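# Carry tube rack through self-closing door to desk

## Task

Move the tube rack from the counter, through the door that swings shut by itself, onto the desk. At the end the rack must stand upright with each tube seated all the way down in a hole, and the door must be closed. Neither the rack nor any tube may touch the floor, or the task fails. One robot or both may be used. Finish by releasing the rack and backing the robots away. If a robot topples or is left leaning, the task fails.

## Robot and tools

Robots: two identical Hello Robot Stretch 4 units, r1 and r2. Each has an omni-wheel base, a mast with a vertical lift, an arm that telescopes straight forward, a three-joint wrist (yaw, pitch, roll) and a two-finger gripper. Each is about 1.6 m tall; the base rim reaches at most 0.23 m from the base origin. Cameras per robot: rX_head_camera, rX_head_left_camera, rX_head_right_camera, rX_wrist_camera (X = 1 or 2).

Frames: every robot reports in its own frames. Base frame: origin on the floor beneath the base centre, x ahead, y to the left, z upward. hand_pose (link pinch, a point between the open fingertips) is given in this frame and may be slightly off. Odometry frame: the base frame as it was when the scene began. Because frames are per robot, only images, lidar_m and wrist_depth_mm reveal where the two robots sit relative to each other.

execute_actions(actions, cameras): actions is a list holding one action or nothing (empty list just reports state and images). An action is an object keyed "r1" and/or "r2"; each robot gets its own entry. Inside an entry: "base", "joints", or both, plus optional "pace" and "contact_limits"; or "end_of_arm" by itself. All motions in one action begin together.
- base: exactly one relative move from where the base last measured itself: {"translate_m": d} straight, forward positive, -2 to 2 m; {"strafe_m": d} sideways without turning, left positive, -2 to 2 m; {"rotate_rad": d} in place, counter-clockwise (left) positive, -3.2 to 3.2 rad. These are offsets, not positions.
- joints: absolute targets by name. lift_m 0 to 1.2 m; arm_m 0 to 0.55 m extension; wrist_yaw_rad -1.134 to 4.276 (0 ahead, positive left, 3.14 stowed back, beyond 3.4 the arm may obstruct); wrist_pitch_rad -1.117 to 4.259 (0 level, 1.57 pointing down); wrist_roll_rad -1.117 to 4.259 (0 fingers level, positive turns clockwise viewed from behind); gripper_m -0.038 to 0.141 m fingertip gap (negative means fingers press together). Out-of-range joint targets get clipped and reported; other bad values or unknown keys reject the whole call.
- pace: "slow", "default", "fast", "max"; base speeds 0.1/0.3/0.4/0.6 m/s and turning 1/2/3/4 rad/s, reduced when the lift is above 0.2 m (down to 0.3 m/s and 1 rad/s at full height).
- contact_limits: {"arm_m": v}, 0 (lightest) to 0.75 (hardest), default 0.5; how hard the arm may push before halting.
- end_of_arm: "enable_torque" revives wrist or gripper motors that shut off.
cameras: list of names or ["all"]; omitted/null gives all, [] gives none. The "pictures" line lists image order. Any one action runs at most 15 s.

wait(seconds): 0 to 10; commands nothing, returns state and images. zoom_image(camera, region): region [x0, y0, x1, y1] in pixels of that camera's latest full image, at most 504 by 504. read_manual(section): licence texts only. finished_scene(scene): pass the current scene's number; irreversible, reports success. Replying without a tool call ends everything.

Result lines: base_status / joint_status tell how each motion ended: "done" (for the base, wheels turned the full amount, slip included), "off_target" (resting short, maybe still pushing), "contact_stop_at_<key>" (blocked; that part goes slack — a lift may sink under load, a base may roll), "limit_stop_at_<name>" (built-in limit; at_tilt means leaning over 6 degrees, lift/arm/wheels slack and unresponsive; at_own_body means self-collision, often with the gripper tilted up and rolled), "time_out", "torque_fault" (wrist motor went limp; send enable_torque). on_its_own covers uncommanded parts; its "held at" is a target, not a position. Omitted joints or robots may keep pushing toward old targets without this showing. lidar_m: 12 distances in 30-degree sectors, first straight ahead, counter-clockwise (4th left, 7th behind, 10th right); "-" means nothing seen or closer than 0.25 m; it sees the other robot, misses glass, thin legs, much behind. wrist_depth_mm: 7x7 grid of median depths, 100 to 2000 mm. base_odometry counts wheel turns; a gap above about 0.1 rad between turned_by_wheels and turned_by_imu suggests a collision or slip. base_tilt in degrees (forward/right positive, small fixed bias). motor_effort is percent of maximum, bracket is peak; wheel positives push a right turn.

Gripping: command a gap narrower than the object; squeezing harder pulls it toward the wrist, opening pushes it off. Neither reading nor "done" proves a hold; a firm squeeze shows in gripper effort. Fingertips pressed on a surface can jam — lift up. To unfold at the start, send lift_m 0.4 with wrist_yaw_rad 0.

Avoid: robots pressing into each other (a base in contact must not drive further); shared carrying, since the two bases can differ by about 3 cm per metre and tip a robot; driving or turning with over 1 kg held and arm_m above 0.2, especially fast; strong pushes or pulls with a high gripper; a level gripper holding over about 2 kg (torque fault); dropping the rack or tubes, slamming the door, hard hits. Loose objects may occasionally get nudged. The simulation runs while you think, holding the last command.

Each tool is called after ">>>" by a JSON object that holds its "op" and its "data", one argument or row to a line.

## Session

>>> {"op": "execute_actions", "data": {
  "actions": []
}}

Scene clock: 0.00 s.
r1.base_odometry: x=+0.000 y=+0.000 heading=+0.000 (m, m, rad; r1's odometry frame)
r1.turned_by_wheels: +0.000 (rad since the last result)
r1.turned_by_imu: +0.000 (rad since the last result)
r1.base_tilt: forward=-0.2 right=+0.6 (deg)
r1.lidar_m: 1.32 1.43 1.85 1.54 1.54 1.40 1.22 1.22 1.45 2.42 2.43 2.86
r1.base_status: not commanded
r1.joint_positions: lift_m=+0.155 arm_m=+0.000 wrist_yaw_rad=+3.055 wrist_pitch_rad=+0.001 wrist_roll_rad=-0.013 gripper_m=+0.057
r1.joint_status: not commanded
r1.motor_effort: lift_m=+21 arm_m=+0 wrist_yaw_rad=+4 wrist_pitch_rad=-10 wrist_roll_rad=+0 gripper_m=-5 wheel_0=+0 wheel_1=+0 wheel_2=+0 (%)
r1.hand_pose: x=-0.1085 y=+0.1121 z=+0.3326 quat_wxyz=(+0.043, -0.001, -0.007, +0.999) (m; r1's base frame)
r1.wrist_depth_mm: - 142 1336 1397 1499 1576 1537 / - 140 1281 1366 1537 1661 1537 / 110 144 246 1430 1537 1618 1537 / 143 163 1308 1397 1464 1661 1661 / 1205 1255 1308 1464 1464 1618 1499 / 1160 1160 200 1118 200 1060 1025 / 809 788 842 - 809 732 768
r2.base_odometry: x=+0.000 y=+0.000 heading=+0.000 (m, m, rad; r2's odometry frame)
r2.turned_by_wheels: +0.000 (rad since the last result)
r2.turned_by_imu: +0.000 (rad since the last result)
r2.base_tilt: forward=-0.2 right=+0.3 (deg)
r2.lidar_m: 2.18 1.14 1.16 1.42 1.67 1.69 2.20 1.32 2.82 2.56 2.28 2.33
r2.base_status: not commanded
r2.joint_positions: lift_m=+0.227 arm_m=-0.002 wrist_yaw_rad=+3.047 wrist_pitch_rad=+0.010 wrist_roll_rad=+0.006 gripper_m=+0.057
r2.joint_status: not commanded
r2.motor_effort: lift_m=+17 arm_m=-1 wrist_yaw_rad=-1 wrist_pitch_rad=-7 wrist_roll_rad=-1 gripper_m=-2 wheel_0=+0 wheel_1=+0 wheel_2=+1 (%)
r2.hand_pose: x=-0.1095 y=+0.1143 z=+0.4027 quat_wxyz=(+0.047, -0.005, +0.003, +0.999) (m; r2's base frame)
r2.wrist_depth_mm: 136 139 - - - 1618 1430 / 110 139 - - - 1661 1430 / 115 140 - - - 1618 1430 / 137 170 - - - 1618 1430 / - - - - - 1618 1430 / 1281 1499 195 1464 198 1430 1366 / 1025 946 991 110 991 917 976
pictures: r1_head_camera, r1_head_left_camera, r1_head_right_camera, r1_wrist_camera, r2_head_camera, r2_head_left_camera, r2_head_right_camera, r2_wrist_camera
Images, in order (width x height): r1_head_camera 420x560, r1_head_left_camera 420x672, r1_head_right_camera 420x672, r1_wrist_camera 616x392, r2_head_camera 420x560, r2_head_left_camera 420x672, r2_head_right_camera 420x672, r2_wrist_camera 616x392.

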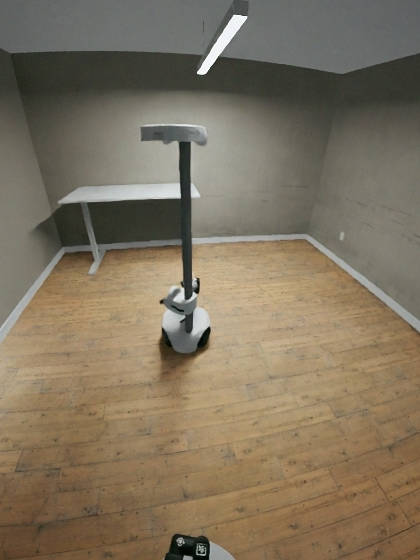

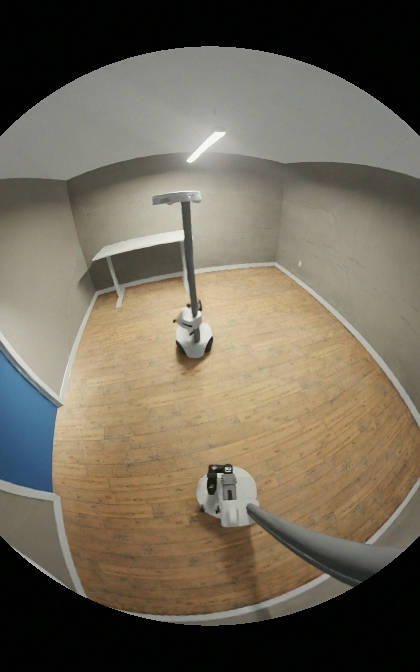

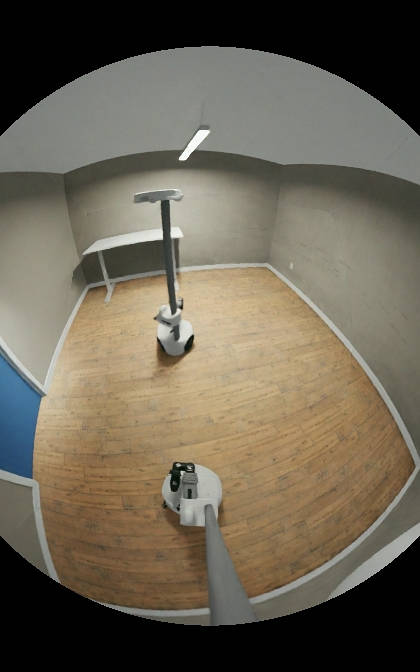

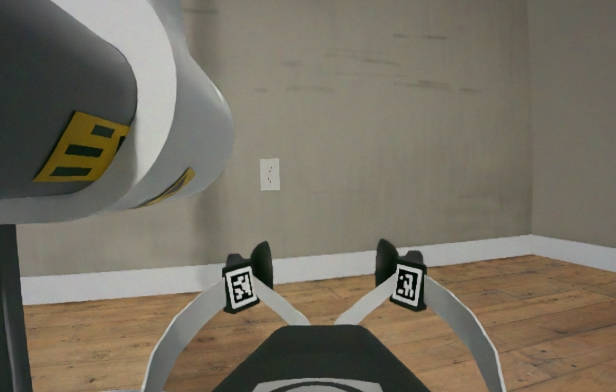

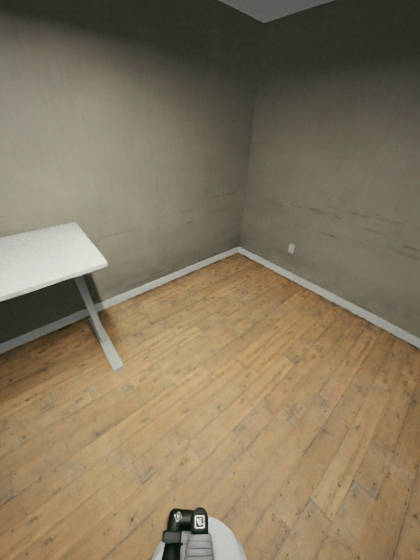

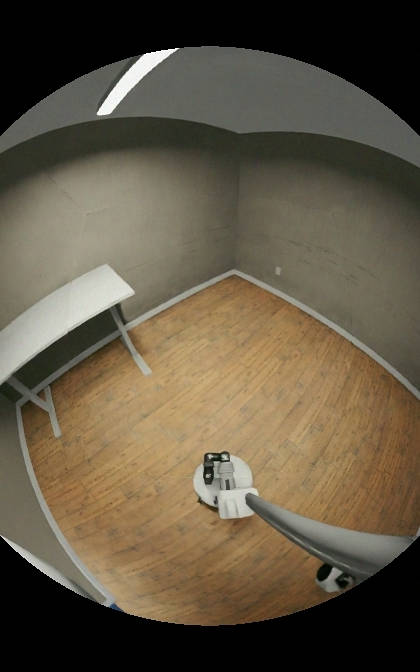

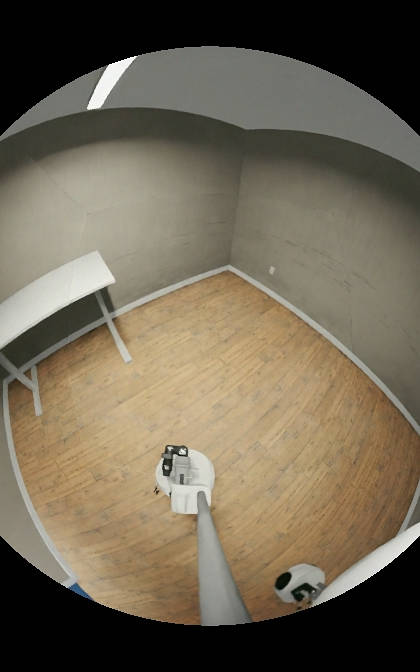

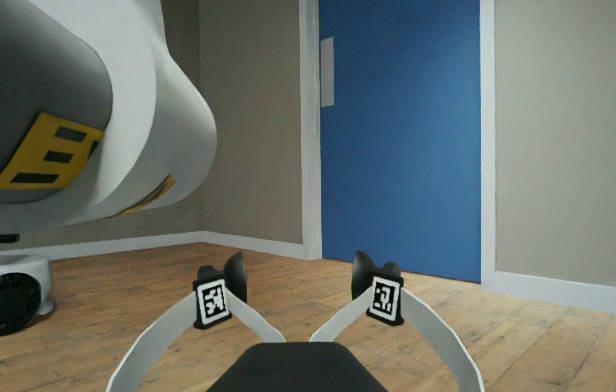

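>>> {"op": "execute_actions", "data": {
  "actions": [
    {"r1":{"base":{"rotate_rad":1.45},"joints":{"lift_m":0.25,"wrist_yaw_rad":3.14}},"r2":{"base":{"rotate_rad":2.6},"joints":{"lift_m":0.25,"wrist_yaw_rad":3.14}}}
  ],
  "cameras": ["r1_head_camera","r1_head_left_camera","r2_head_camera","r2_head_left_camera"]
}}

Scene clock: 5.33 s.
r1.base_odometry: x=+0.000 y=+0.000 heading=+1.449 (m, m, rad; r1's odometry frame)
r1.turned_by_wheels: +1.449 (rad since the last result)
r1.turned_by_imu: +1.434 (rad since the last result)
r1.base_tilt: forward=-0.3 right=+0.6 (deg)
r1.lidar_m: 1.64 1.53 1.53 1.22 1.20 1.32 2.14 2.45 2.71 1.35 1.33 1.91
r1.base_status: done
r1.joint_positions: lift_m=+0.250 arm_m=+0.000 wrist_yaw_rad=+3.140 wrist_pitch_rad=+0.001 wrist_roll_rad=-0.013 gripper_m=+0.057
r1.joint_status: all done
r1.motor_effort: lift_m=+26(25) arm_m=+0(0) wrist_yaw_rad=+3(7) wrist_pitch_rad=-7(7) wrist_roll_rad=-1(0) gripper_m=-3(2) wheel_0=-2(7) wheel_1=-3(8) wheel_2=-2(6) (%)
r1.hand_pose: x=-0.1170 y=+0.0880 z=+0.4274 quat_wxyz=(+0.001, -0.001, -0.007, +1.000) (m; r1's base frame)
r1.wrist_depth_mm: - 139 252 - - 1537 1205 / - 116 144 - - 1499 1205 / - 122 159 - - 1537 1205 / 144 143 - - - 1499 1205 / 235 - - - 1921 1576 1205 / 230 1430 200 1397 200 1308 1182 / 227 991 1042 - 1008 917 946
r2.base_odometry: x=+0.000 y=+0.000 heading=+2.600 (m, m, rad; r2's odometry frame)
r2.turned_by_wheels: +2.600 (rad since the last result)
r2.turned_by_imu: +2.664 (rad since the last result)
r2.base_tilt: forward=-0.3 right=+0.3 (deg)
r2.lidar_m: 1.68 2.16 1.33 2.77 2.56 2.30 2.31 2.19 1.17 1.16 1.45 1.67
r2.base_status: done
r2.joint_positions: lift_m=+0.250 arm_m=-0.002 wrist_yaw_rad=+3.140 wrist_pitch_rad=+0.010 wrist_roll_rad=+0.006 gripper_m=+0.057
r2.joint_status: all done
r2.motor_effort: lift_m=+21(22) arm_m=-1(1) wrist_yaw_rad=-2(4) wrist_pitch_rad=-8(7) wrist_roll_rad=-1(1) gripper_m=-6(2) wheel_0=-1(10) wheel_1=-1(8) wheel_2=+1(9) (%)
r2.hand_pose: x=-0.1189 y=+0.0880 z=+0.4251 quat_wxyz=(+0.001, -0.005, +0.003, +1.000) (m; r2's base frame)
r2.wrist_depth_mm: - 135 - - - - - / - 122 162 - - - - / - 127 171 - - - - / 138 138 - - - - - / - - - - - - - / 1397 1537 194 1537 197 1499 1464 / 1025 991 1060 110 1025 976 1008
pictures: r1_head_camera, r1_head_left_camera, r2_head_camera, r2_head_left_camera
Images, in order (width x height): r1_head_camera 420x560, r1_head_left_camera 420x672, r2_head_camera 420x560, r2_head_left_camera 420x672.

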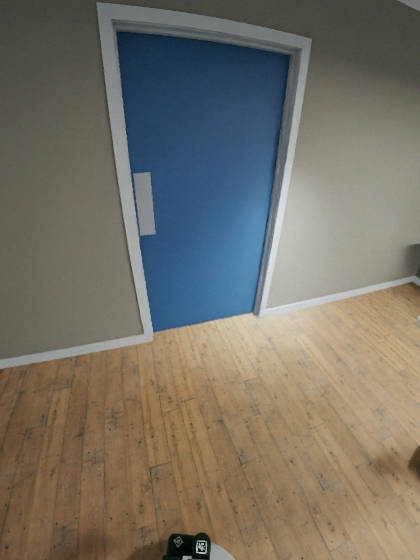

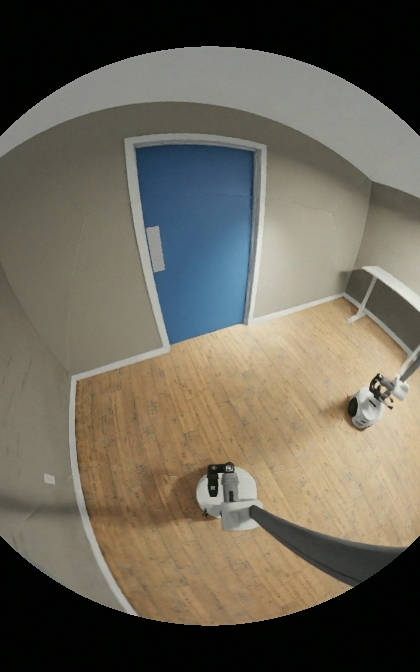

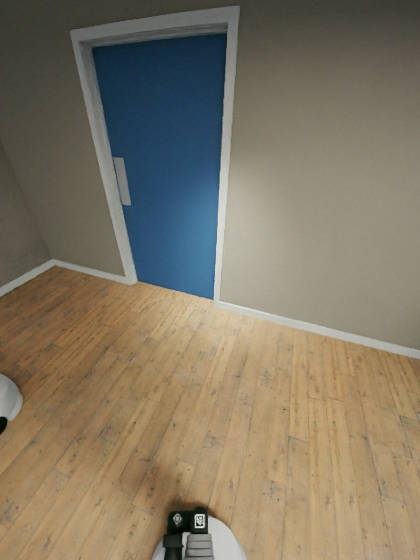

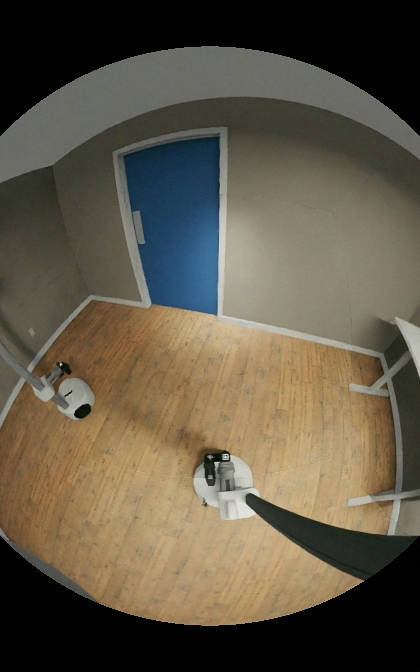

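>>> {"op": "execute_actions", "data": {
  "actions": [
    {"r2":{"base":{"rotate_rad":-0.29},"pace":"fast"}}
  ],
  "cameras": []
}}

>>> {"op": "execute_actions", "data": {
  "actions": [
    {"r2":{"base":{"translate_m":1.25},"pace":"fast"}}
  ],
  "cameras": []
}}

>>> {"op": "execute_actions", "data": {
  "actions": [
    {"r2":{"base":{"rotate_rad":-3.07},"pace":"fast"}}
  ],
  "cameras": []
}}

>>> {"op": "execute_actions", "data": {
  "actions": [
    {"r2":{"base":{"strafe_m":-1.18},"pace":"fast"}}
  ],
  "cameras": ["r2_head_left_camera","r2_head_right_camera","r2_wrist_camera"]
}}

Scene clock: 10.43 s.
r1.base_odometry: x=+0.000 y=+0.000 heading=+1.449 (m, m, rad; r1's odometry frame)
r1.turned_by_wheels: +0.000 (rad since the last result)
r1.turned_by_imu: -0.002 (rad since the last result)
r1.base_tilt: forward=-0.2 right=+0.6 (deg)
r1.lidar_m: 1.63 1.52 1.52 1.22 1.20 1.34 2.14 2.45 2.73 1.34 1.34 1.91
r1.base_status: not commanded
r1.joint_positions: lift_m=+0.250 arm_m=+0.000 wrist_yaw_rad=+3.140 wrist_pitch_rad=+0.001 wrist_roll_rad=-0.013 gripper_m=+0.057
r1.joint_status: not commanded
r1.motor_effort: lift_m=+26(25) arm_m=+0(0) wrist_yaw_rad=+5(5) wrist_pitch_rad=-8(9) wrist_roll_rad=+0(1) gripper_m=-5(5) wheel_0=-2(2) wheel_1=-3(3) wheel_2=-2(2) (%)
r1.hand_pose: x=-0.1170 y=+0.0880 z=+0.4274 quat_wxyz=(+0.001, -0.001, -0.007, +1.000) (m; r1's base frame)
r1.wrist_depth_mm: - 139 251 - - 1537 1182 / - 116 144 - - 1499 1229 / - 122 159 - - 1537 1229 / 144 143 - - - 1537 1205 / 236 - - - 1921 1618 1229 / 229 1464 200 1397 200 1308 1182 / 228 976 1042 - 1025 917 946
r2.base_odometry: x=+0.000 y=+0.000 heading=+2.310 (m, m, rad; r2's odometry frame)
r2.turned_by_wheels: -0.290 (rad since the last result)
r2.turned_by_imu: -0.295 (rad since the last result)
r2.base_tilt: forward=-0.3 right=+0.3 (deg)
r2.lidar_m: 1.67 1.85 1.43 1.34 2.94 2.38 2.30 2.49 1.19 1.16 1.25 1.71
r2.base_status: done
r2.joint_positions: lift_m=+0.250 arm_m=-0.002 wrist_yaw_rad=+3.140 wrist_pitch_rad=+0.010 wrist_roll_rad=+0.006 gripper_m=+0.057
r2.joint_status: not commanded
r2.motor_effort: lift_m=+21(21) arm_m=-1(1) wrist_yaw_rad=+0(1) wrist_pitch_rad=-7(7) wrist_roll_rad=+0(0) gripper_m=-3(2) wheel_0=+2(7) wheel_1=+3(10) wheel_2=+0(7) (%)
r2.hand_pose: x=-0.1189 y=+0.0880 z=+0.4251 quat_wxyz=(+0.001, -0.005, +0.003, +1.000) (m; r2's base frame)
r2.wrist_depth_mm: - 135 - - - - - / - 122 162 - - - - / - 127 171 - - - - / 137 137 - - - - - / - - - - - - - / 1430 1576 195 1537 198 1537 1464 / 976 1008 1042 110 1042 946 1008
pictures: none
No camera images: the call's "cameras" was empty. Leave "cameras" out to get every camera's image.

Scene clock: 14.83 s.
r1.base_odometry: x=+0.000 y=+0.000 heading=+1.449 (m, m, rad; r1's odometry frame)
r1.turned_by_wheels: +0.000 (rad since the last result)
r1.turned_by_imu: -0.002 (rad since the last result)
r1.base_tilt: forward=-0.2 right=+0.6 (deg)
r1.lidar_m: 1.63 1.53 1.52 1.22 1.21 1.34 2.15 2.45 2.69 2.74 2.72 1.64
r1.base_status: not commanded
r1.joint_positions: lift_m=+0.250 arm_m=+0.000 wrist_yaw_rad=+3.140 wrist_pitch_rad=+0.001 wrist_roll_rad=-0.013 gripper_m=+0.057
r1.joint_status: not commanded
r1.motor_effort: lift_m=+25(25) arm_m=+0(0) wrist_yaw_rad=+5(6) wrist_pitch_rad=-8(8) wrist_roll_rad=+0(0) gripper_m=-4(4) wheel_0=-2(2) wheel_1=-3(3) wheel_2=-3(2) (%)
r1.hand_pose: x=-0.1170 y=+0.0880 z=+0.4274 quat_wxyz=(+0.001, -0.001, -0.007, +1.000) (m; r1's base frame)
r1.wrist_depth_mm: - 139 252 - - 1537 1205 / - 116 144 - - 1537 1255 / - 122 159 - - 1537 1182 / 144 143 - - - 1537 1229 / 235 - - - 1921 1618 1229 / 231 1464 200 1366 200 1308 1160 / 226 976 1042 - 1025 931 946
r2.base_odometry: x=-0.843 y=+0.923 heading=+2.311 (m, m, rad; r2's odometry frame)
r2.turned_by_wheels: +0.000 (rad since the last result)
r2.turned_by_imu: -0.002 (rad since the last result)
r2.base_tilt: forward=-0.3 right=+0.3 (deg)
r2.lidar_m: 0.41 0.45 0.79 2.15 1.64 3.66 3.62 1.64 1.27 1.25 0.57 0.44
r2.base_status: done
r2.joint_positions: lift_m=+0.250 arm_m=-0.002 wrist_yaw_rad=+3.140 wrist_pitch_rad=+0.010 wrist_roll_rad=+0.006 gripper_m=+0.057
r2.joint_status: not commanded
r2.motor_effort: lift_m=+21(21) arm_m=-1(1) wrist_yaw_rad=-1(0) wrist_pitch_rad=-7(7) wrist_roll_rad=+0(0) gripper_m=-1(2) wheel_0=+1(7) wheel_1=+3(8) wheel_2=+2(12) (%)
r2.hand_pose: x=-0.1189 y=+0.0880 z=+0.4251 quat_wxyz=(+0.001, -0.005, +0.003, +1.000) (m; r2's base frame)
r2.wrist_depth_mm: - 135 - - - - - / - 122 161 - - - - / - 127 171 - - - - / 137 137 - - - - - / - - - - - - - / 1464 1576 194 1537 197 1499 1499 / 991 991 1060 110 1025 976 1042
pictures: none
No camera images: the call's "cameras" was empty. Leave "cameras" out to get every camera's image.

Scene clock: 17.13 s.
r1.base_odometry: x=+0.000 y=+0.000 heading=+1.449 (m, m, rad; r1's odometry frame)
r1.turned_by_wheels: +0.000 (rad since the last result)
r1.turned_by_imu: -0.001 (rad since the last result)
r1.base_tilt: forward=-0.1 right=+0.6 (deg)
r1.lidar_m: 1.63 1.54 1.51 1.22 1.20 1.33 2.13 2.45 2.73 2.74 2.71 1.62
r1.base_status: not commanded
r1.joint_positions: lift_m=+0.250 arm_m=+0.000 wrist_yaw_rad=+3.140 wrist_pitch_rad=+0.001 wrist_roll_rad=-0.013 gripper_m=+0.057
r1.joint_status: not commanded
r1.motor_effort: lift_m=+25(26) arm_m=+0(0) wrist_yaw_rad=+6(3) wrist_pitch_rad=-8(9) wrist_roll_rad=-1(1) gripper_m=-2(5) wheel_0=-2(2) wheel_1=-3(3) wheel_2=-2(2) (%)
r1.hand_pose: x=-0.1170 y=+0.0880 z=+0.4274 quat_wxyz=(+0.001, -0.001, -0.007, +1.000) (m; r1's base frame)
r1.wrist_depth_mm: - 139 251 - - 1537 1160 / - 116 144 - - 1537 1229 / - 122 159 - - 1576 1229 / 144 143 - - - 1576 1229 / 235 - - - 1983 1576 1229 / 230 1397 201 1336 200 1336 1160 / 228 946 1042 - 1008 917 946
r2.base_odometry: x=-0.843 y=+0.923 heading=-0.759 (m, m, rad; r2's odometry frame)
r2.turned_by_wheels: -3.070 (rad since the last result)
r2.turned_by_imu: -3.143 (rad since the last result)
r2.base_tilt: forward=-0.3 right=+0.4 (deg)
r2.lidar_m: 3.55 1.62 1.25 1.21 0.57 0.43 0.41 0.47 0.85 2.70 1.63 3.61
r2.base_status: done
r2.joint_positions: lift_m=+0.250 arm_m=-0.001 wrist_yaw_rad=+3.140 wrist_pitch_rad=+0.010 wrist_roll_rad=+0.006 gripper_m=+0.057
r2.joint_status: not commanded
r2.motor_effort: lift_m=+21(21) arm_m=-1(1) wrist_yaw_rad=+1(0) wrist_pitch_rad=-8(7) wrist_roll_rad=-1(1) gripper_m=-5(5) wheel_0=+2(11) wheel_1=+3(12) wheel_2=+1(12) (%)
r2.hand_pose: x=-0.1189 y=+0.0880 z=+0.4251 quat_wxyz=(+0.001, -0.005, +0.003, +1.000) (m; r2's base frame)
r2.wrist_depth_mm: - 136 554 539 525 517 504 / - 122 161 539 530 517 508 / - 127 170 539 535 525 508 / 137 138 554 549 530 521 512 / 591 585 564 549 535 521 512 / 591 585 194 554 198 525 512 / 591 580 564 110 539 525 517
pictures: none
No camera images: the call's "cameras" was empty. Leave "cameras" out to get every camera's image.

Scene clock: 21.23 s.
r1.base_odometry: x=+0.000 y=+0.000 heading=+1.449 (m, m, rad; r1's odometry frame)
r1.turned_by_wheels: +0.000 (rad since the last result)
r1.turned_by_imu: -0.002 (rad since the last result)
r1.base_tilt: forward=-0.1 right=+0.6 (deg)
r1.lidar_m: 0.82 1.53 1.51 1.23 1.21 1.34 2.15 2.45 2.70 2.75 2.72 1.89
r1.base_status: not commanded
r1.joint_positions: lift_m=+0.250 arm_m=+0.000 wrist_yaw_rad=+3.140 wrist_pitch_rad=+0.001 wrist_roll_rad=-0.013 gripper_m=+0.057
r1.joint_status: not commanded
r1.motor_effort: lift_m=+25(25) arm_m=+0(0) wrist_yaw_rad=+4(3) wrist_pitch_rad=-8(7) wrist_roll_rad=+1(1) gripper_m=-3(6) wheel_0=-2(2) wheel_1=-3(3) wheel_2=-2(2) (%)
r1.hand_pose: x=-0.1170 y=+0.0880 z=+0.4274 quat_wxyz=(+0.001, -0.001, -0.007, +1.000) (m; r1's base frame)
r1.wrist_depth_mm: - 139 251 - - 1499 1205 / - 116 144 - - 1537 1229 / - 122 159 - - 1537 1255 / 144 143 - - - 1576 1205 / 235 - - - 1863 1576 1255 / 230 1430 200 1336 200 1281 1229 / 228 991 1025 - 1008 931 931
r2.base_odometry: x=-1.655 y=+0.067 heading=-0.759 (m, m, rad; r2's odometry frame)
r2.turned_by_wheels: +0.000 (rad since the last result)
r2.turned_by_imu: -0.001 (rad since the last result)
r2.base_tilt: forward=-0.2 right=+0.3 (deg)
r2.lidar_m: 0.91 3.69 2.44 1.59 0.82 0.65 0.63 0.61 0.92 1.52 1.64 0.81
r2.base_status: done
r2.joint_positions: lift_m=+0.250 arm_m=-0.001 wrist_yaw_rad=+3.140 wrist_pitch_rad=+0.010 wrist_roll_rad=+0.006 gripper_m=+0.057
r2.joint_status: not commanded
r2.motor_effort: lift_m=+21(21) arm_m=-1(1) wrist_yaw_rad=+0(0) wrist_pitch_rad=-7(7) wrist_roll_rad=+0(1) gripper_m=-2(3) wheel_0=-2(9) wheel_1=-1(14) wheel_2=+0(4) (%)
r2.hand_pose: x=-0.1189 y=+0.0880 z=+0.4251 quat_wxyz=(+0.001, -0.005, +0.003, +1.000) (m; r2's base frame)
r2.wrist_depth_mm: - 135 759 750 715 715 691 / - 123 161 750 723 707 699 / - 127 171 750 732 707 707 / 138 137 759 759 732 723 691 / 715 723 788 759 732 723 707 / 723 715 194 768 198 715 707 / 732 715 778 110 750 715 715
pictures: r2_head_left_camera, r2_head_right_camera, r2_wrist_camera
Images, in order (width x height): r2_head_left_camera 420x672, r2_head_right_camera 420x672, r2_wrist_camera 616x392.

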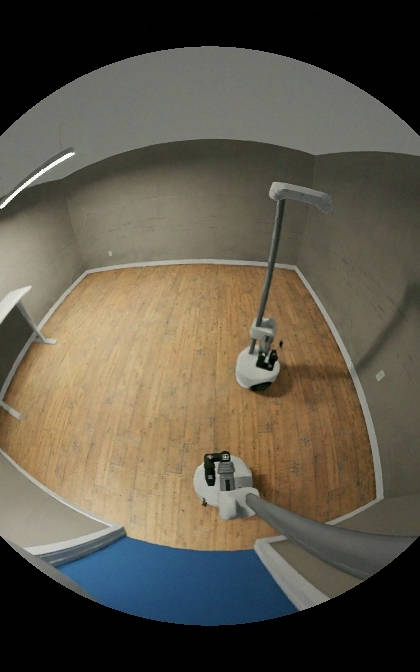

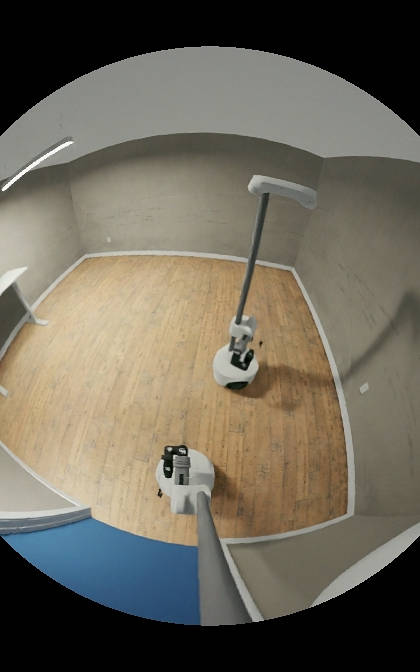

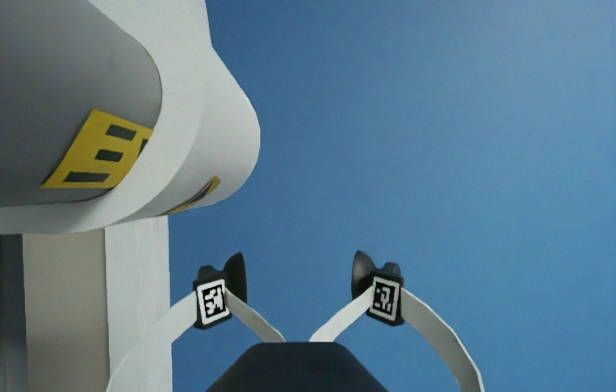

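>>> {"op": "execute_actions", "data": {
  "actions": [
    {"r2":{"base":{"rotate_rad":-0.08}}}
  ],
  "cameras": []
}}

>>> {"op": "execute_actions", "data": {
  "actions": [
    {"r2":{"base":{"strafe_m":0.16}}}
  ],
  "cameras": []
}}

>>> {"op": "execute_actions", "data": {
  "actions": [
    {"r2":{"base":{"translate_m":-0.3}}}
  ],
  "cameras": ["r2_head_left_camera","r2_wrist_camera"]
}}

Scene clock: 25.50 s.
r1.base_odometry: x=+0.000 y=+0.000 heading=+1.449 (m, m, rad; r1's odometry frame)
r1.turned_by_wheels: +0.000 (rad since the last result)
r1.turned_by_imu: -0.001 (rad since the last result)
r1.base_tilt: forward=-0.1 right=+0.6 (deg)
r1.lidar_m: 0.80 1.52 1.52 1.22 1.22 1.35 2.15 2.44 2.71 2.74 2.71 1.91
r1.base_status: not commanded
r1.joint_positions: lift_m=+0.250 arm_m=+0.000 wrist_yaw_rad=+3.140 wrist_pitch_rad=+0.001 wrist_roll_rad=-0.013 gripper_m=+0.057
r1.joint_status: not commanded
r1.motor_effort: lift_m=+26(25) arm_m=+0(0) wrist_yaw_rad=+5(4) wrist_pitch_rad=-10(8) wrist_roll_rad=+0(0) gripper_m=-5(3) wheel_0=-2(2) wheel_1=-3(3) wheel_2=-2(2) (%)
r1.hand_pose: x=-0.1170 y=+0.0880 z=+0.4274 quat_wxyz=(+0.001, -0.001, -0.007, +1.000) (m; r1's base frame)
r1.wrist_depth_mm: - 139 252 - - 1499 1205 / - 117 144 - - 1499 1205 / - 122 159 - - 1537 1255 / 144 143 - - - 1576 1255 / 235 - - - 1921 1537 1255 / 230 1430 200 1397 200 1308 1182 / 226 976 1078 - 1008 917 960
r2.base_odometry: x=-1.655 y=+0.067 heading=-0.839 (m, m, rad; r2's odometry frame)
r2.turned_by_wheels: -0.080 (rad since the last result)
r2.turned_by_imu: -0.080 (rad since the last result)
r2.base_tilt: forward=-0.1 right=+0.4 (deg)
r2.lidar_m: 0.84 3.59 2.49 2.02 0.89 0.66 0.62 0.63 0.83 1.52 1.58 0.80
r2.base_status: done
r2.joint_positions: lift_m=+0.250 arm_m=-0.001 wrist_yaw_rad=+3.140 wrist_pitch_rad=+0.010 wrist_roll_rad=+0.006 gripper_m=+0.057
r2.joint_status: not commanded
r2.motor_effort: lift_m=+21(21) arm_m=-1(1) wrist_yaw_rad=-2(1) wrist_pitch_rad=-7(7) wrist_roll_rad=+0(1) gripper_m=-4(4) wheel_0=+1(6) wheel_1=+1(5) wheel_2=+1(5) (%)
r2.hand_pose: x=-0.1189 y=+0.0880 z=+0.4251 quat_wxyz=(+0.001, -0.005, +0.003, +1.000) (m; r2's base frame)
r2.wrist_depth_mm: - 135 750 750 741 741 732 / - 122 161 750 750 741 741 / - 127 171 741 750 741 741 / 138 138 759 759 768 759 741 / 676 741 759 759 759 741 750 / 699 715 195 759 198 750 759 / 699 699 778 110 778 750 759
pictures: none
No camera images: the call's "cameras" was empty. Leave "cameras" out to get every camera's image.

Scene clock: 27.27 s.
r1.base_odometry: x=+0.000 y=+0.000 heading=+1.449 (m, m, rad; r1's odometry frame)
r1.turned_by_wheels: +0.000 (rad since the last result)
r1.turned_by_imu: -0.001 (rad since the last result)
r1.base_tilt: forward=-0.2 right=+0.6 (deg)
r1.lidar_m: 0.88 1.51 1.51 1.22 1.21 1.35 2.16 2.45 2.72 2.74 2.72 1.91
r1.base_status: not commanded
r1.joint_positions: lift_m=+0.250 arm_m=+0.000 wrist_yaw_rad=+3.140 wrist_pitch_rad=+0.001 wrist_roll_rad=-0.013 gripper_m=+0.057
r1.joint_status: not commanded
r1.motor_effort: lift_m=+25(26) arm_m=+0(0) wrist_yaw_rad=+4(5) wrist_pitch_rad=-8(9) wrist_roll_rad=+1(1) gripper_m=-7(5) wheel_0=-2(2) wheel_1=-3(3) wheel_2=-2(2) (%)
r1.hand_pose: x=-0.1170 y=+0.0880 z=+0.4274 quat_wxyz=(+0.001, -0.001, -0.007, +1.000) (m; r1's base frame)
r1.wrist_depth_mm: - 139 252 - - 1499 1182 / - 116 144 - - 1576 1205 / - 122 158 - - 1537 1229 / 144 143 - - - 1576 1255 / 235 - - - 1863 1537 1229 / 232 1430 200 1397 201 1281 1182 / 228 960 1042 - 1008 917 960
r2.base_odometry: x=-1.536 y=+0.174 heading=-0.839 (m, m, rad; r2's odometry frame)
r2.turned_by_wheels: +0.000 (rad since the last result)
r2.turned_by_imu: +0.001 (rad since the last result)
r2.base_tilt: forward=-0.1 right=+0.4 (deg)
r2.lidar_m: 3.43 3.59 2.32 1.99 0.80 0.66 0.61 0.65 0.83 1.69 1.77 0.88
r2.base_status: done
r2.joint_positions: lift_m=+0.250 arm_m=-0.001 wrist_yaw_rad=+3.140 wrist_pitch_rad=+0.010 wrist_roll_rad=+0.006 gripper_m=+0.057
r2.joint_status: not commanded
r2.motor_effort: lift_m=+21(21) arm_m=-1(1) wrist_yaw_rad=-1(1) wrist_pitch_rad=-7(7) wrist_roll_rad=+0(0) gripper_m=-4(4) wheel_0=-1(6) wheel_1=+3(10) wheel_2=+1(7) (%)
r2.hand_pose: x=-0.1189 y=+0.0880 z=+0.4251 quat_wxyz=(+0.001, -0.005, +0.003, +1.000) (m; r2's base frame)
r2.wrist_depth_mm: - 136 741 741 741 741 723 / - 122 162 741 750 750 732 / - 127 171 750 741 732 741 / 138 138 759 750 741 750 741 / 707 759 750 759 741 750 732 / 741 778 195 759 198 750 741 / 741 768 759 110 759 741 741
pictures: none
No camera images: the call's "cameras" was empty. Leave "cameras" out to get every camera's image.

Scene clock: 29.73 s.
r1.base_odometry: x=+0.000 y=+0.000 heading=+1.449 (m, m, rad; r1's odometry frame)
r1.turned_by_wheels: +0.000 (rad since the last result)
r1.turned_by_imu: -0.001 (rad since the last result)
r1.base_tilt: forward=-0.2 right=+0.6 (deg)
r1.lidar_m: 1.15 1.53 1.50 1.20 1.20 1.34 2.13 2.46 2.68 2.73 2.73 1.93
r1.base_status: not commanded
r1.joint_positions: lift_m=+0.250 arm_m=+0.000 wrist_yaw_rad=+3.140 wrist_pitch_rad=+0.001 wrist_roll_rad=-0.013 gripper_m=+0.057
r1.joint_status: not commanded
r1.motor_effort: lift_m=+26(25) arm_m=+0(0) wrist_yaw_rad=+4(5) wrist_pitch_rad=-9(8) wrist_roll_rad=-1(1) gripper_m=-5(3) wheel_0=-2(2) wheel_1=-3(3) wheel_2=-2(2) (%)
r1.hand_pose: x=-0.1170 y=+0.0880 z=+0.4274 quat_wxyz=(+0.001, -0.001, -0.007, +1.000) (m; r1's base frame)
r1.wrist_depth_mm: - 139 252 - - 1464 1182 / - 116 144 - - 1537 1205 / - 122 158 - - 1576 1229 / 144 143 - - - 1499 1229 / 235 - - - 1863 1576 1255 / 231 1464 200 1397 200 1308 1182 / 226 976 1025 - 1025 917 946
r2.base_odometry: x=-1.736 y=+0.397 heading=-0.839 (m, m, rad; r2's odometry frame)
r2.turned_by_wheels: +0.000 (rad since the last result)
r2.turned_by_imu: +0.002 (rad since the last result)
r2.base_tilt: forward=-0.2 right=+0.3 (deg)
r2.lidar_m: 1.20 3.93 2.32 0.93 0.45 0.34 0.31 0.36 0.48 1.16 1.75 1.17
r2.base_status: done
r2.joint_positions: lift_m=+0.250 arm_m=-0.001 wrist_yaw_rad=+3.140 wrist_pitch_rad=+0.010 wrist_roll_rad=+0.006 gripper_m=+0.057
r2.joint_status: not commanded
r2.motor_effort: lift_m=+21(21) arm_m=-1(1) wrist_yaw_rad=-1(0) wrist_pitch_rad=-7(7) wrist_roll_rad=-1(1) gripper_m=-5(5) wheel_0=-2(3) wheel_1=-4(7) wheel_2=+1(8) (%)
r2.hand_pose: x=-0.1189 y=+0.0880 z=+0.4251 quat_wxyz=(+0.001, -0.005, +0.003, +1.000) (m; r2's base frame)
r2.wrist_depth_mm: - 135 452 449 445 442 442 / - 122 161 455 445 445 445 / - 127 171 455 449 445 442 / 138 137 455 452 452 452 449 / 466 462 462 455 452 449 449 / 466 466 195 459 198 452 452 / 473 462 462 110 455 455 455
pictures: r2_head_left_camera, r2_wrist_camera
Images, in order (width x height): r2_head_left_camera 420x672, r2_wrist_camera 616x392.

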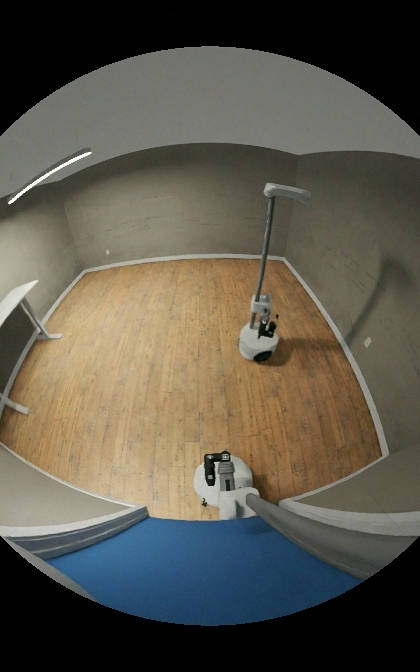

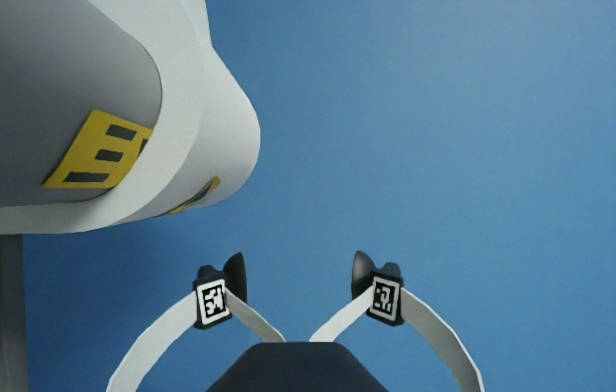

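>>> {"op": "execute_actions", "data": {
  "actions": [
    {"r2":{"base":{"translate_m":-0.76},"pace":"slow"}}
  ],
  "cameras": ["r2_head_left_camera","r2_head_right_camera","r1_head_camera"]
}}

Scene clock: 44.13 s.
r1.base_odometry: x=+0.000 y=+0.000 heading=+1.449 (m, m, rad; r1's odometry frame)
r1.turned_by_wheels: +0.000 (rad since the last result)
r1.turned_by_imu: -0.005 (rad since the last result)
r1.base_tilt: forward=-0.1 right=+0.6 (deg)
r1.lidar_m: 1.85 1.52 1.52 1.23 1.22 1.34 2.13 2.45 2.70 2.74 2.72 1.92
r1.base_status: not commanded
r1.joint_positions: lift_m=+0.250 arm_m=+0.000 wrist_yaw_rad=+3.140 wrist_pitch_rad=+0.001 wrist_roll_rad=-0.013 gripper_m=+0.057
r1.joint_status: not commanded
r1.motor_effort: lift_m=+26(25) arm_m=+0(0) wrist_yaw_rad=+5(4) wrist_pitch_rad=-7(8) wrist_roll_rad=+0(1) gripper_m=-3(3) wheel_0=-2(2) wheel_1=-3(3) wheel_2=-2(2) (%)
r1.hand_pose: x=-0.1170 y=+0.0880 z=+0.4274 quat_wxyz=(+0.001, -0.001, -0.007, +1.000) (m; r1's base frame)
r1.wrist_depth_mm: - 139 250 - - 1537 1182 / - 116 144 - - 1537 1205 / - 122 159 - - 1537 1229 / 144 143 - - - 1537 1229 / 235 - - - 1983 1618 1255 / 230 1397 200 1430 202 1255 1182 / 228 976 1042 - 1042 917 960
r2.base_odometry: x=-2.243 y=+0.963 heading=-0.840 (m, m, rad; r2's odometry frame)
r2.turned_by_wheels: -0.001 (rad since the last result)
r2.turned_by_imu: -0.143 (rad since the last result)
r2.base_tilt: forward=-0.2 right=+0.3 (deg)
r2.lidar_m: 1.86 4.53 0.35 0.25 - 0.25 0.25 2.87 1.91 1.73 0.56 0.58
r2.base_status: done
r2.joint_positions: lift_m=+0.250 arm_m=-0.001 wrist_yaw_rad=+3.140 wrist_pitch_rad=+0.010 wrist_roll_rad=+0.006 gripper_m=+0.057
r2.joint_status: not commanded
r2.motor_effort: lift_m=+20(21) arm_m=-1(1) wrist_yaw_rad=-3(0) wrist_pitch_rad=-8(7) wrist_roll_rad=-1(0) gripper_m=-4(3) wheel_0=-15(23) wheel_1=-10(33) wheel_2=+10(26) (%)
r2.hand_pose: x=-0.1189 y=+0.0879 z=+0.4252 quat_wxyz=(+0.001, -0.005, +0.003, +1.000) (m; r2's base frame)
r2.wrist_depth_mm: - 135 394 329 264 216 193 / - 122 161 332 265 218 191 / - 127 171 338 266 220 192 / 138 137 399 336 267 221 193 / - - 462 340 253 220 193 / 1397 1537 195 343 198 222 194 / 991 991 504 110 263 212 195
pictures: r1_head_camera, r2_head_left_camera, r2_head_right_camera
Images, in order (width x height): r1_head_camera 420x560, r2_head_left_camera 420x672, r2_head_right_camera 420x672.

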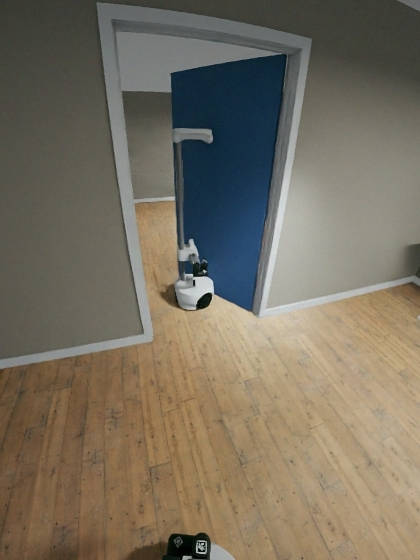

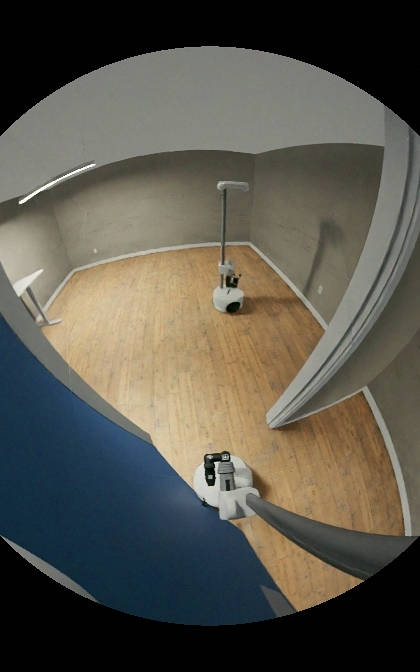

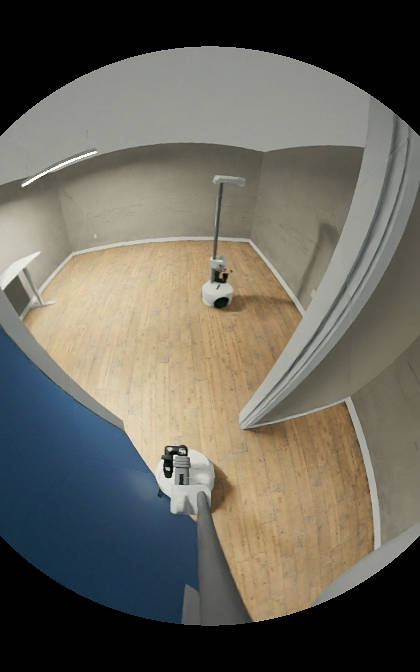

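>>> {"op": "execute_actions", "data": {
  "actions": [
    {"r2":{"base":{"translate_m":-0.45},"pace":"slow"}}
  ],
  "cameras": ["r2_head_left_camera","r1_head_camera"]
}}

>>> {"op": "execute_actions", "data": {
  "actions": [
    {"r2":{"base":{"strafe_m":0.35},"pace":"slow"}}
  ],
  "cameras": ["r2_head_left_camera","r1_head_camera"]
}}

Scene clock: 52.33 s.
r1.base_odometry: x=+0.000 y=+0.000 heading=+1.449 (m, m, rad; r1's odometry frame)
r1.turned_by_wheels: +0.000 (rad since the last result)
r1.turned_by_imu: -0.003 (rad since the last result)
r1.base_tilt: forward=-0.1 right=+0.6 (deg)
r1.lidar_m: 1.86 1.53 1.51 1.24 1.21 1.36 2.14 2.44 2.70 2.75 2.72 1.90
r1.base_status: not commanded
r1.joint_positions: lift_m=+0.250 arm_m=+0.000 wrist_yaw_rad=+3.140 wrist_pitch_rad=+0.001 wrist_roll_rad=-0.013 gripper_m=+0.057
r1.joint_status: not commanded
r1.motor_effort: lift_m=+25(26) arm_m=+0(0) wrist_yaw_rad=+7(5) wrist_pitch_rad=-10(9) wrist_roll_rad=+0(1) gripper_m=-2(5) wheel_0=-2(2) wheel_1=-3(3) wheel_2=-2(2) (%)
r1.hand_pose: x=-0.1170 y=+0.0880 z=+0.4274 quat_wxyz=(+0.001, -0.001, -0.007, +1.000) (m; r1's base frame)
r1.wrist_depth_mm: - 139 252 - - 1576 1182 / - 116 144 - - 1576 1205 / - 122 159 - - 1537 1229 / 144 143 - - - 1576 1205 / 234 - - - 1863 1537 1229 / 230 1464 200 1430 200 1336 1160 / 227 960 1060 - 1008 917 946
r2.base_odometry: x=-2.543 y=+1.298 heading=-0.841 (m, m, rad; r2's odometry frame)
r2.turned_by_wheels: +0.000 (rad since the last result)
r2.turned_by_imu: +0.004 (rad since the last result)
r2.base_tilt: forward=-0.1 right=+0.4 (deg)
r2.lidar_m: 2.30 0.52 0.25 0.25 - 0.25 3.87 2.96 1.94 1.78 1.29 0.92
r2.base_status: done
r2.joint_positions: lift_m=+0.250 arm_m=-0.001 wrist_yaw_rad=+3.140 wrist_pitch_rad=+0.010 wrist_roll_rad=+0.006 gripper_m=+0.057
r2.joint_status: not commanded
r2.motor_effort: lift_m=+20(20) arm_m=-1(1) wrist_yaw_rad=+0(4) wrist_pitch_rad=-8(8) wrist_roll_rad=+0(1) gripper_m=-7(5) wheel_0=-9(18) wheel_1=-1(13) wheel_2=+6(17) (%)
r2.hand_pose: x=-0.1189 y=+0.0879 z=+0.4252 quat_wxyz=(+0.001, -0.005, +0.003, +1.000) (m; r2's base frame)
r2.wrist_depth_mm: - 135 - - 287 213 179 / - 122 161 - 290 213 179 / - 127 170 - 293 215 180 / 137 137 - - 293 216 181 / - - - - 268 216 181 / 1430 1537 193 1537 198 216 182 / 991 991 1060 110 282 202 182
pictures: r1_head_camera, r2_head_left_camera
Images, in order (width x height): r1_head_camera 420x560, r2_head_left_camera 420x672.

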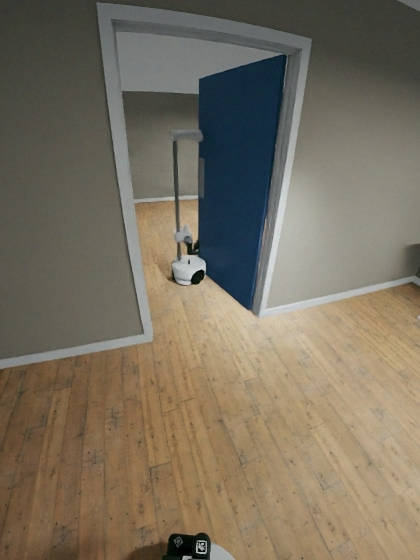

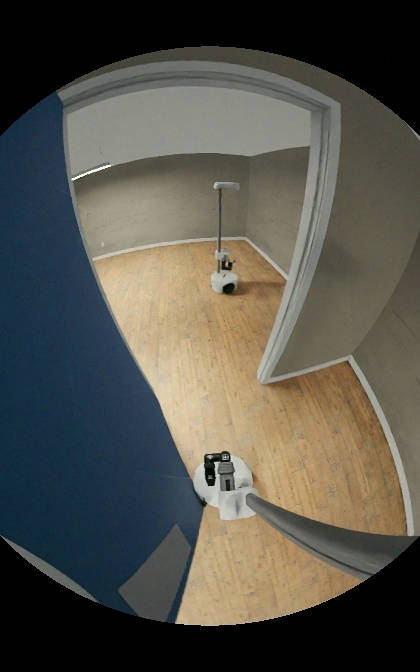

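Scene clock: 57.20 s.
r1.base_odometry: x=+0.000 y=+0.000 heading=+1.449 (m, m, rad; r1's odometry frame)
r1.turned_by_wheels: +0.000 (rad since the last result)
r1.turned_by_imu: -0.002 (rad since the last result)
r1.base_tilt: forward=-0.2 right=+0.6 (deg)
r1.lidar_m: 1.85 1.51 1.52 1.23 1.21 1.35 2.14 2.45 2.71 2.75 2.73 1.91
r1.base_status: not commanded
r1.joint_positions: lift_m=+0.250 arm_m=+0.000 wrist_yaw_rad=+3.140 wrist_pitch_rad=+0.001 wrist_roll_rad=-0.013 gripper_m=+0.057
r1.joint_status: not commanded
r1.motor_effort: lift_m=+26(26) arm_m=+0(0) wrist_yaw_rad=+5(4) wrist_pitch_rad=-8(10) wrist_roll_rad=-1(1) gripper_m=-5(4) wheel_0=-2(2) wheel_1=-3(3) wheel_2=-2(2) (%)
r1.hand_pose: x=-0.1170 y=+0.0880 z=+0.4274 quat_wxyz=(+0.001, -0.001, -0.007, +1.000) (m; r1's base frame)
r1.wrist_depth_mm: - 139 252 - - 1537 1205 / - 117 144 - - 1576 1205 / - 122 158 - - 1576 1229 / 144 144 - - - 1537 1229 / 235 - - - 1808 1576 1229 / 230 1464 200 1397 202 1281 1182 / 228 976 1042 - 991 904 946
r2.base_odometry: x=-2.292 y=+1.521 heading=-0.845 (m, m, rad; r2's odometry frame)
r2.turned_by_wheels: -0.004 (rad since the last result)
r2.turned_by_imu: -0.003 (rad since the last result)
r2.base_tilt: forward=-0.1 right=+0.4 (deg)
r2.lidar_m: 2.37 0.26 0.25 - 0.25 0.27 3.90 3.49 2.29 2.12 1.21 1.13
r2.base_status: strafe_m contact_stop (by the wheels' count: +0.336 of +0.350)
r2.joint_positions: lift_m=+0.250 arm_m=-0.001 wrist_yaw_rad=+3.140 wrist_pitch_rad=+0.010 wrist_roll_rad=+0.006 gripper_m=+0.057
r2.joint_status: not commanded
r2.on_its_own: the wheels are slack since a contact_stop
r2.motor_effort: lift_m=+20(20) arm_m=-1(1) wrist_yaw_rad=-2(1) wrist_pitch_rad=-7(7) wrist_roll_rad=-1(1) gripper_m=-3(6) wheel_0=+0(35) wheel_1=+0(35) wheel_2=+0(4) (%)
r2.hand_pose: x=-0.1189 y=+0.0879 z=+0.4252 quat_wxyz=(+0.001, -0.005, +0.003, +1.000) (m; r2's base frame)
r2.wrist_depth_mm: - 135 - - - 264 191 / - 122 161 - - 265 192 / - 127 170 - - 265 193 / 138 137 - - - 268 194 / - - - - - 268 195 / 1430 1537 194 1576 198 268 195 / 991 1008 1042 110 1042 235 195
pictures: r1_head_camera, r2_head_left_camera
Images, in order (width x height): r1_head_camera 420x560, r2_head_left_camera 420x672.

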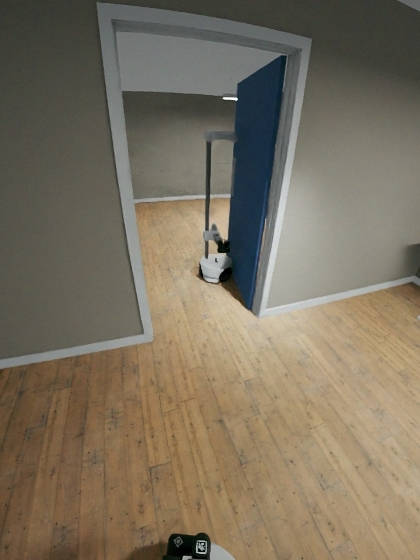

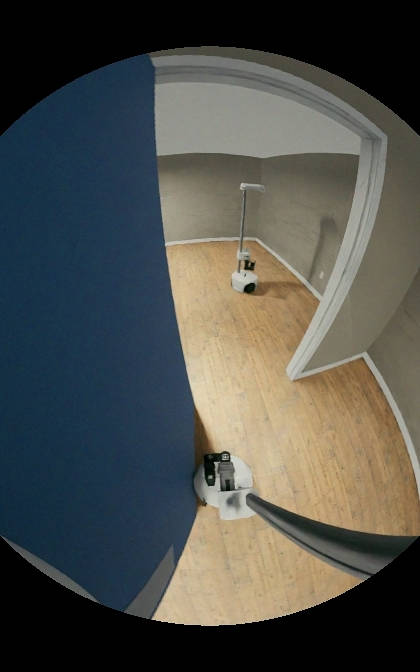

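>>> {"op": "execute_actions", "data": {
  "actions": [
    {"r2":{"base":{"translate_m":-0.1},"pace":"slow"},"r1":{"base":{"rotate_rad":-0.265}}}
  ],
  "cameras": []
}}

>>> {"op": "execute_actions", "data": {
  "actions": [
    {"r1":{"base":{"strafe_m":0.52}}}
  ],
  "cameras": ["r1_head_camera","r2_head_left_camera"]
}}

Scene clock: 61.90 s.
r1.base_odometry: x=+0.000 y=+0.000 heading=+1.185 (m, m, rad; r1's odometry frame)
r1.turned_by_wheels: -0.264 (rad since the last result)
r1.turned_by_imu: -0.264 (rad since the last result)
r1.base_tilt: forward=-0.2 right=+0.6 (deg)
r1.lidar_m: 1.86 1.53 1.56 1.32 1.20 1.22 1.59 2.45 2.50 3.16 2.68 2.47
r1.base_status: done
r1.joint_positions: lift_m=+0.250 arm_m=+0.000 wrist_yaw_rad=+3.140 wrist_pitch_rad=+0.001 wrist_roll_rad=-0.013 gripper_m=+0.057
r1.joint_status: not commanded
r1.motor_effort: lift_m=+25(25) arm_m=+0(0) wrist_yaw_rad=+3(3) wrist_pitch_rad=-10(8) wrist_roll_rad=+0(0) gripper_m=-2(3) wheel_0=+2(6) wheel_1=+3(8) wheel_2=+2(12) (%)
r1.hand_pose: x=-0.1170 y=+0.0880 z=+0.4274 quat_wxyz=(+0.001, -0.001, -0.007, +1.000) (m; r1's base frame)
r1.wrist_depth_mm: - 139 251 - 1576 1281 1060 / - 116 144 - 1618 1308 1060 / - 122 159 - 1618 1281 1118 / 144 143 - - 1661 1308 1118 / 236 - - - 1537 1336 1138 / 231 1430 200 1397 200 1205 1118 / 227 960 1060 - 1025 931 960
r2.base_odometry: x=-2.358 y=+1.596 heading=-0.845 (m, m, rad; r2's odometry frame)
r2.turned_by_wheels: -0.001 (rad since the last result)
r2.turned_by_imu: +0.002 (rad since the last result)
r2.base_tilt: forward=-0.3 right=+0.4 (deg)
r2.lidar_m: 0.75 0.29 0.25 - 0.25 4.09 3.80 3.52 2.33 2.12 1.38 1.21
r2.base_status: done
r2.joint_positions: lift_m=+0.250 arm_m=-0.001 wrist_yaw_rad=+3.140 wrist_pitch_rad=+0.010 wrist_roll_rad=+0.006 gripper_m=+0.057
r2.joint_status: not commanded
r2.motor_effort: lift_m=+20(20) arm_m=-1(1) wrist_yaw_rad=-2(2) wrist_pitch_rad=-7(7) wrist_roll_rad=+0(1) gripper_m=-3(6) wheel_0=-7(8) wheel_1=-1(3) wheel_2=+1(6) (%)
r2.hand_pose: x=-0.1189 y=+0.0879 z=+0.4252 quat_wxyz=(+0.001, -0.005, +0.003, +1.000) (m; r2's base frame)
r2.wrist_depth_mm: - 135 - - - 260 191 / - 122 161 - - 263 193 / - 127 171 - - 266 193 / 138 138 - - - 266 193 / - - - - - 266 195 / 1430 1537 195 1537 198 270 195 / 991 991 1060 110 1060 234 195
pictures: none
No camera images: the call's "cameras" was empty. Leave "cameras" out to get every camera's image.

Scene clock: 64.97 s.
r1.base_odometry: x=-0.482 y=+0.196 heading=+1.185 (m, m, rad; r1's odometry frame)
r1.turned_by_wheels: +0.000 (rad since the last result)
r1.turned_by_imu: -0.001 (rad since the last result)
r1.base_tilt: forward=-0.2 right=+0.6 (deg)
r1.lidar_m: 1.92 1.23 1.24 0.86 0.78 0.81 1.03 2.30 2.79 3.59 3.11 1.99
r1.base_status: done
r1.joint_positions: lift_m=+0.250 arm_m=+0.000 wrist_yaw_rad=+3.140 wrist_pitch_rad=+0.001 wrist_roll_rad=-0.013 gripper_m=+0.057
r1.joint_status: not commanded
r1.motor_effort: lift_m=+25(25) arm_m=+0(0) wrist_yaw_rad=+5(4) wrist_pitch_rad=-9(8) wrist_roll_rad=+0(0) gripper_m=-5(2) wheel_0=+0(9) wheel_1=-1(11) wheel_2=+1(1) (%)
r1.hand_pose: x=-0.1170 y=+0.0880 z=+0.4274 quat_wxyz=(+0.001, -0.001, -0.007, +1.000) (m; r1's base frame)
r1.wrist_depth_mm: - 139 252 1430 1042 820 715 / - 117 144 1430 1078 854 723 / - 122 159 1366 1098 854 723 / 144 143 1863 1464 1078 866 723 / 235 - - 1397 1008 878 723 / 230 1464 200 1336 200 831 732 / 227 960 1060 - 976 809 741
r2.base_odometry: x=-2.358 y=+1.596 heading=-0.845 (m, m, rad; r2's odometry frame)
r2.turned_by_wheels: +0.000 (rad since the last result)
r2.turned_by_imu: +0.001 (rad since the last result)
r2.base_tilt: forward=-0.3 right=+0.3 (deg)
r2.lidar_m: 0.74 0.28 0.25 - 0.25 4.11 3.79 3.50 2.31 2.12 1.34 1.21
r2.base_status: not commanded
r2.joint_positions: lift_m=+0.250 arm_m=-0.001 wrist_yaw_rad=+3.140 wrist_pitch_rad=+0.010 wrist_roll_rad=+0.006 gripper_m=+0.057
r2.joint_status: not commanded
r2.motor_effort: lift_m=+20(20) arm_m=-1(1) wrist_yaw_rad=-3(2) wrist_pitch_rad=-7(7) wrist_roll_rad=+0(0) gripper_m=-4(6) wheel_0=-7(7) wheel_1=-1(2) wheel_2=+1(1) (%)
r2.hand_pose: x=-0.1189 y=+0.0879 z=+0.4252 quat_wxyz=(+0.001, -0.005, +0.003, +1.000) (m; r2's base frame)
r2.wrist_depth_mm: - 135 - - - 262 191 / - 122 162 - - 263 192 / - 127 171 - - 265 193 / 137 138 - - - 267 193 / - - - - - 267 195 / 1397 1537 195 1537 198 268 195 / 991 991 1060 110 1060 234 195
pictures: r1_head_camera, r2_head_left_camera
Images, in order (width x height): r1_head_camera 420x560, r2_head_left_camera 420x672.

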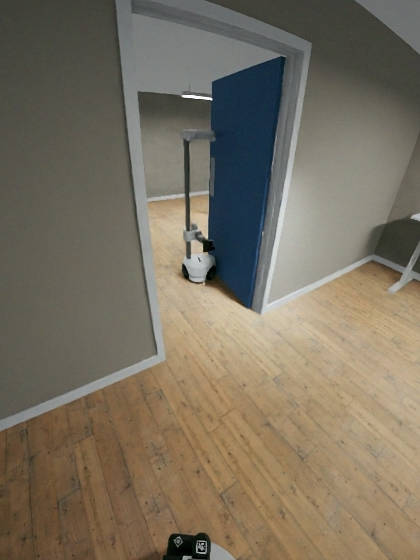

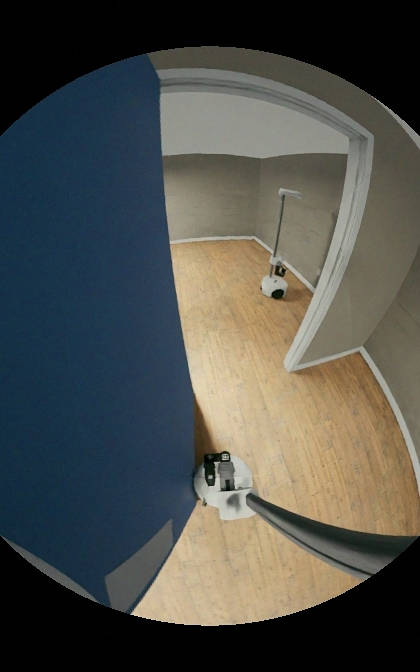

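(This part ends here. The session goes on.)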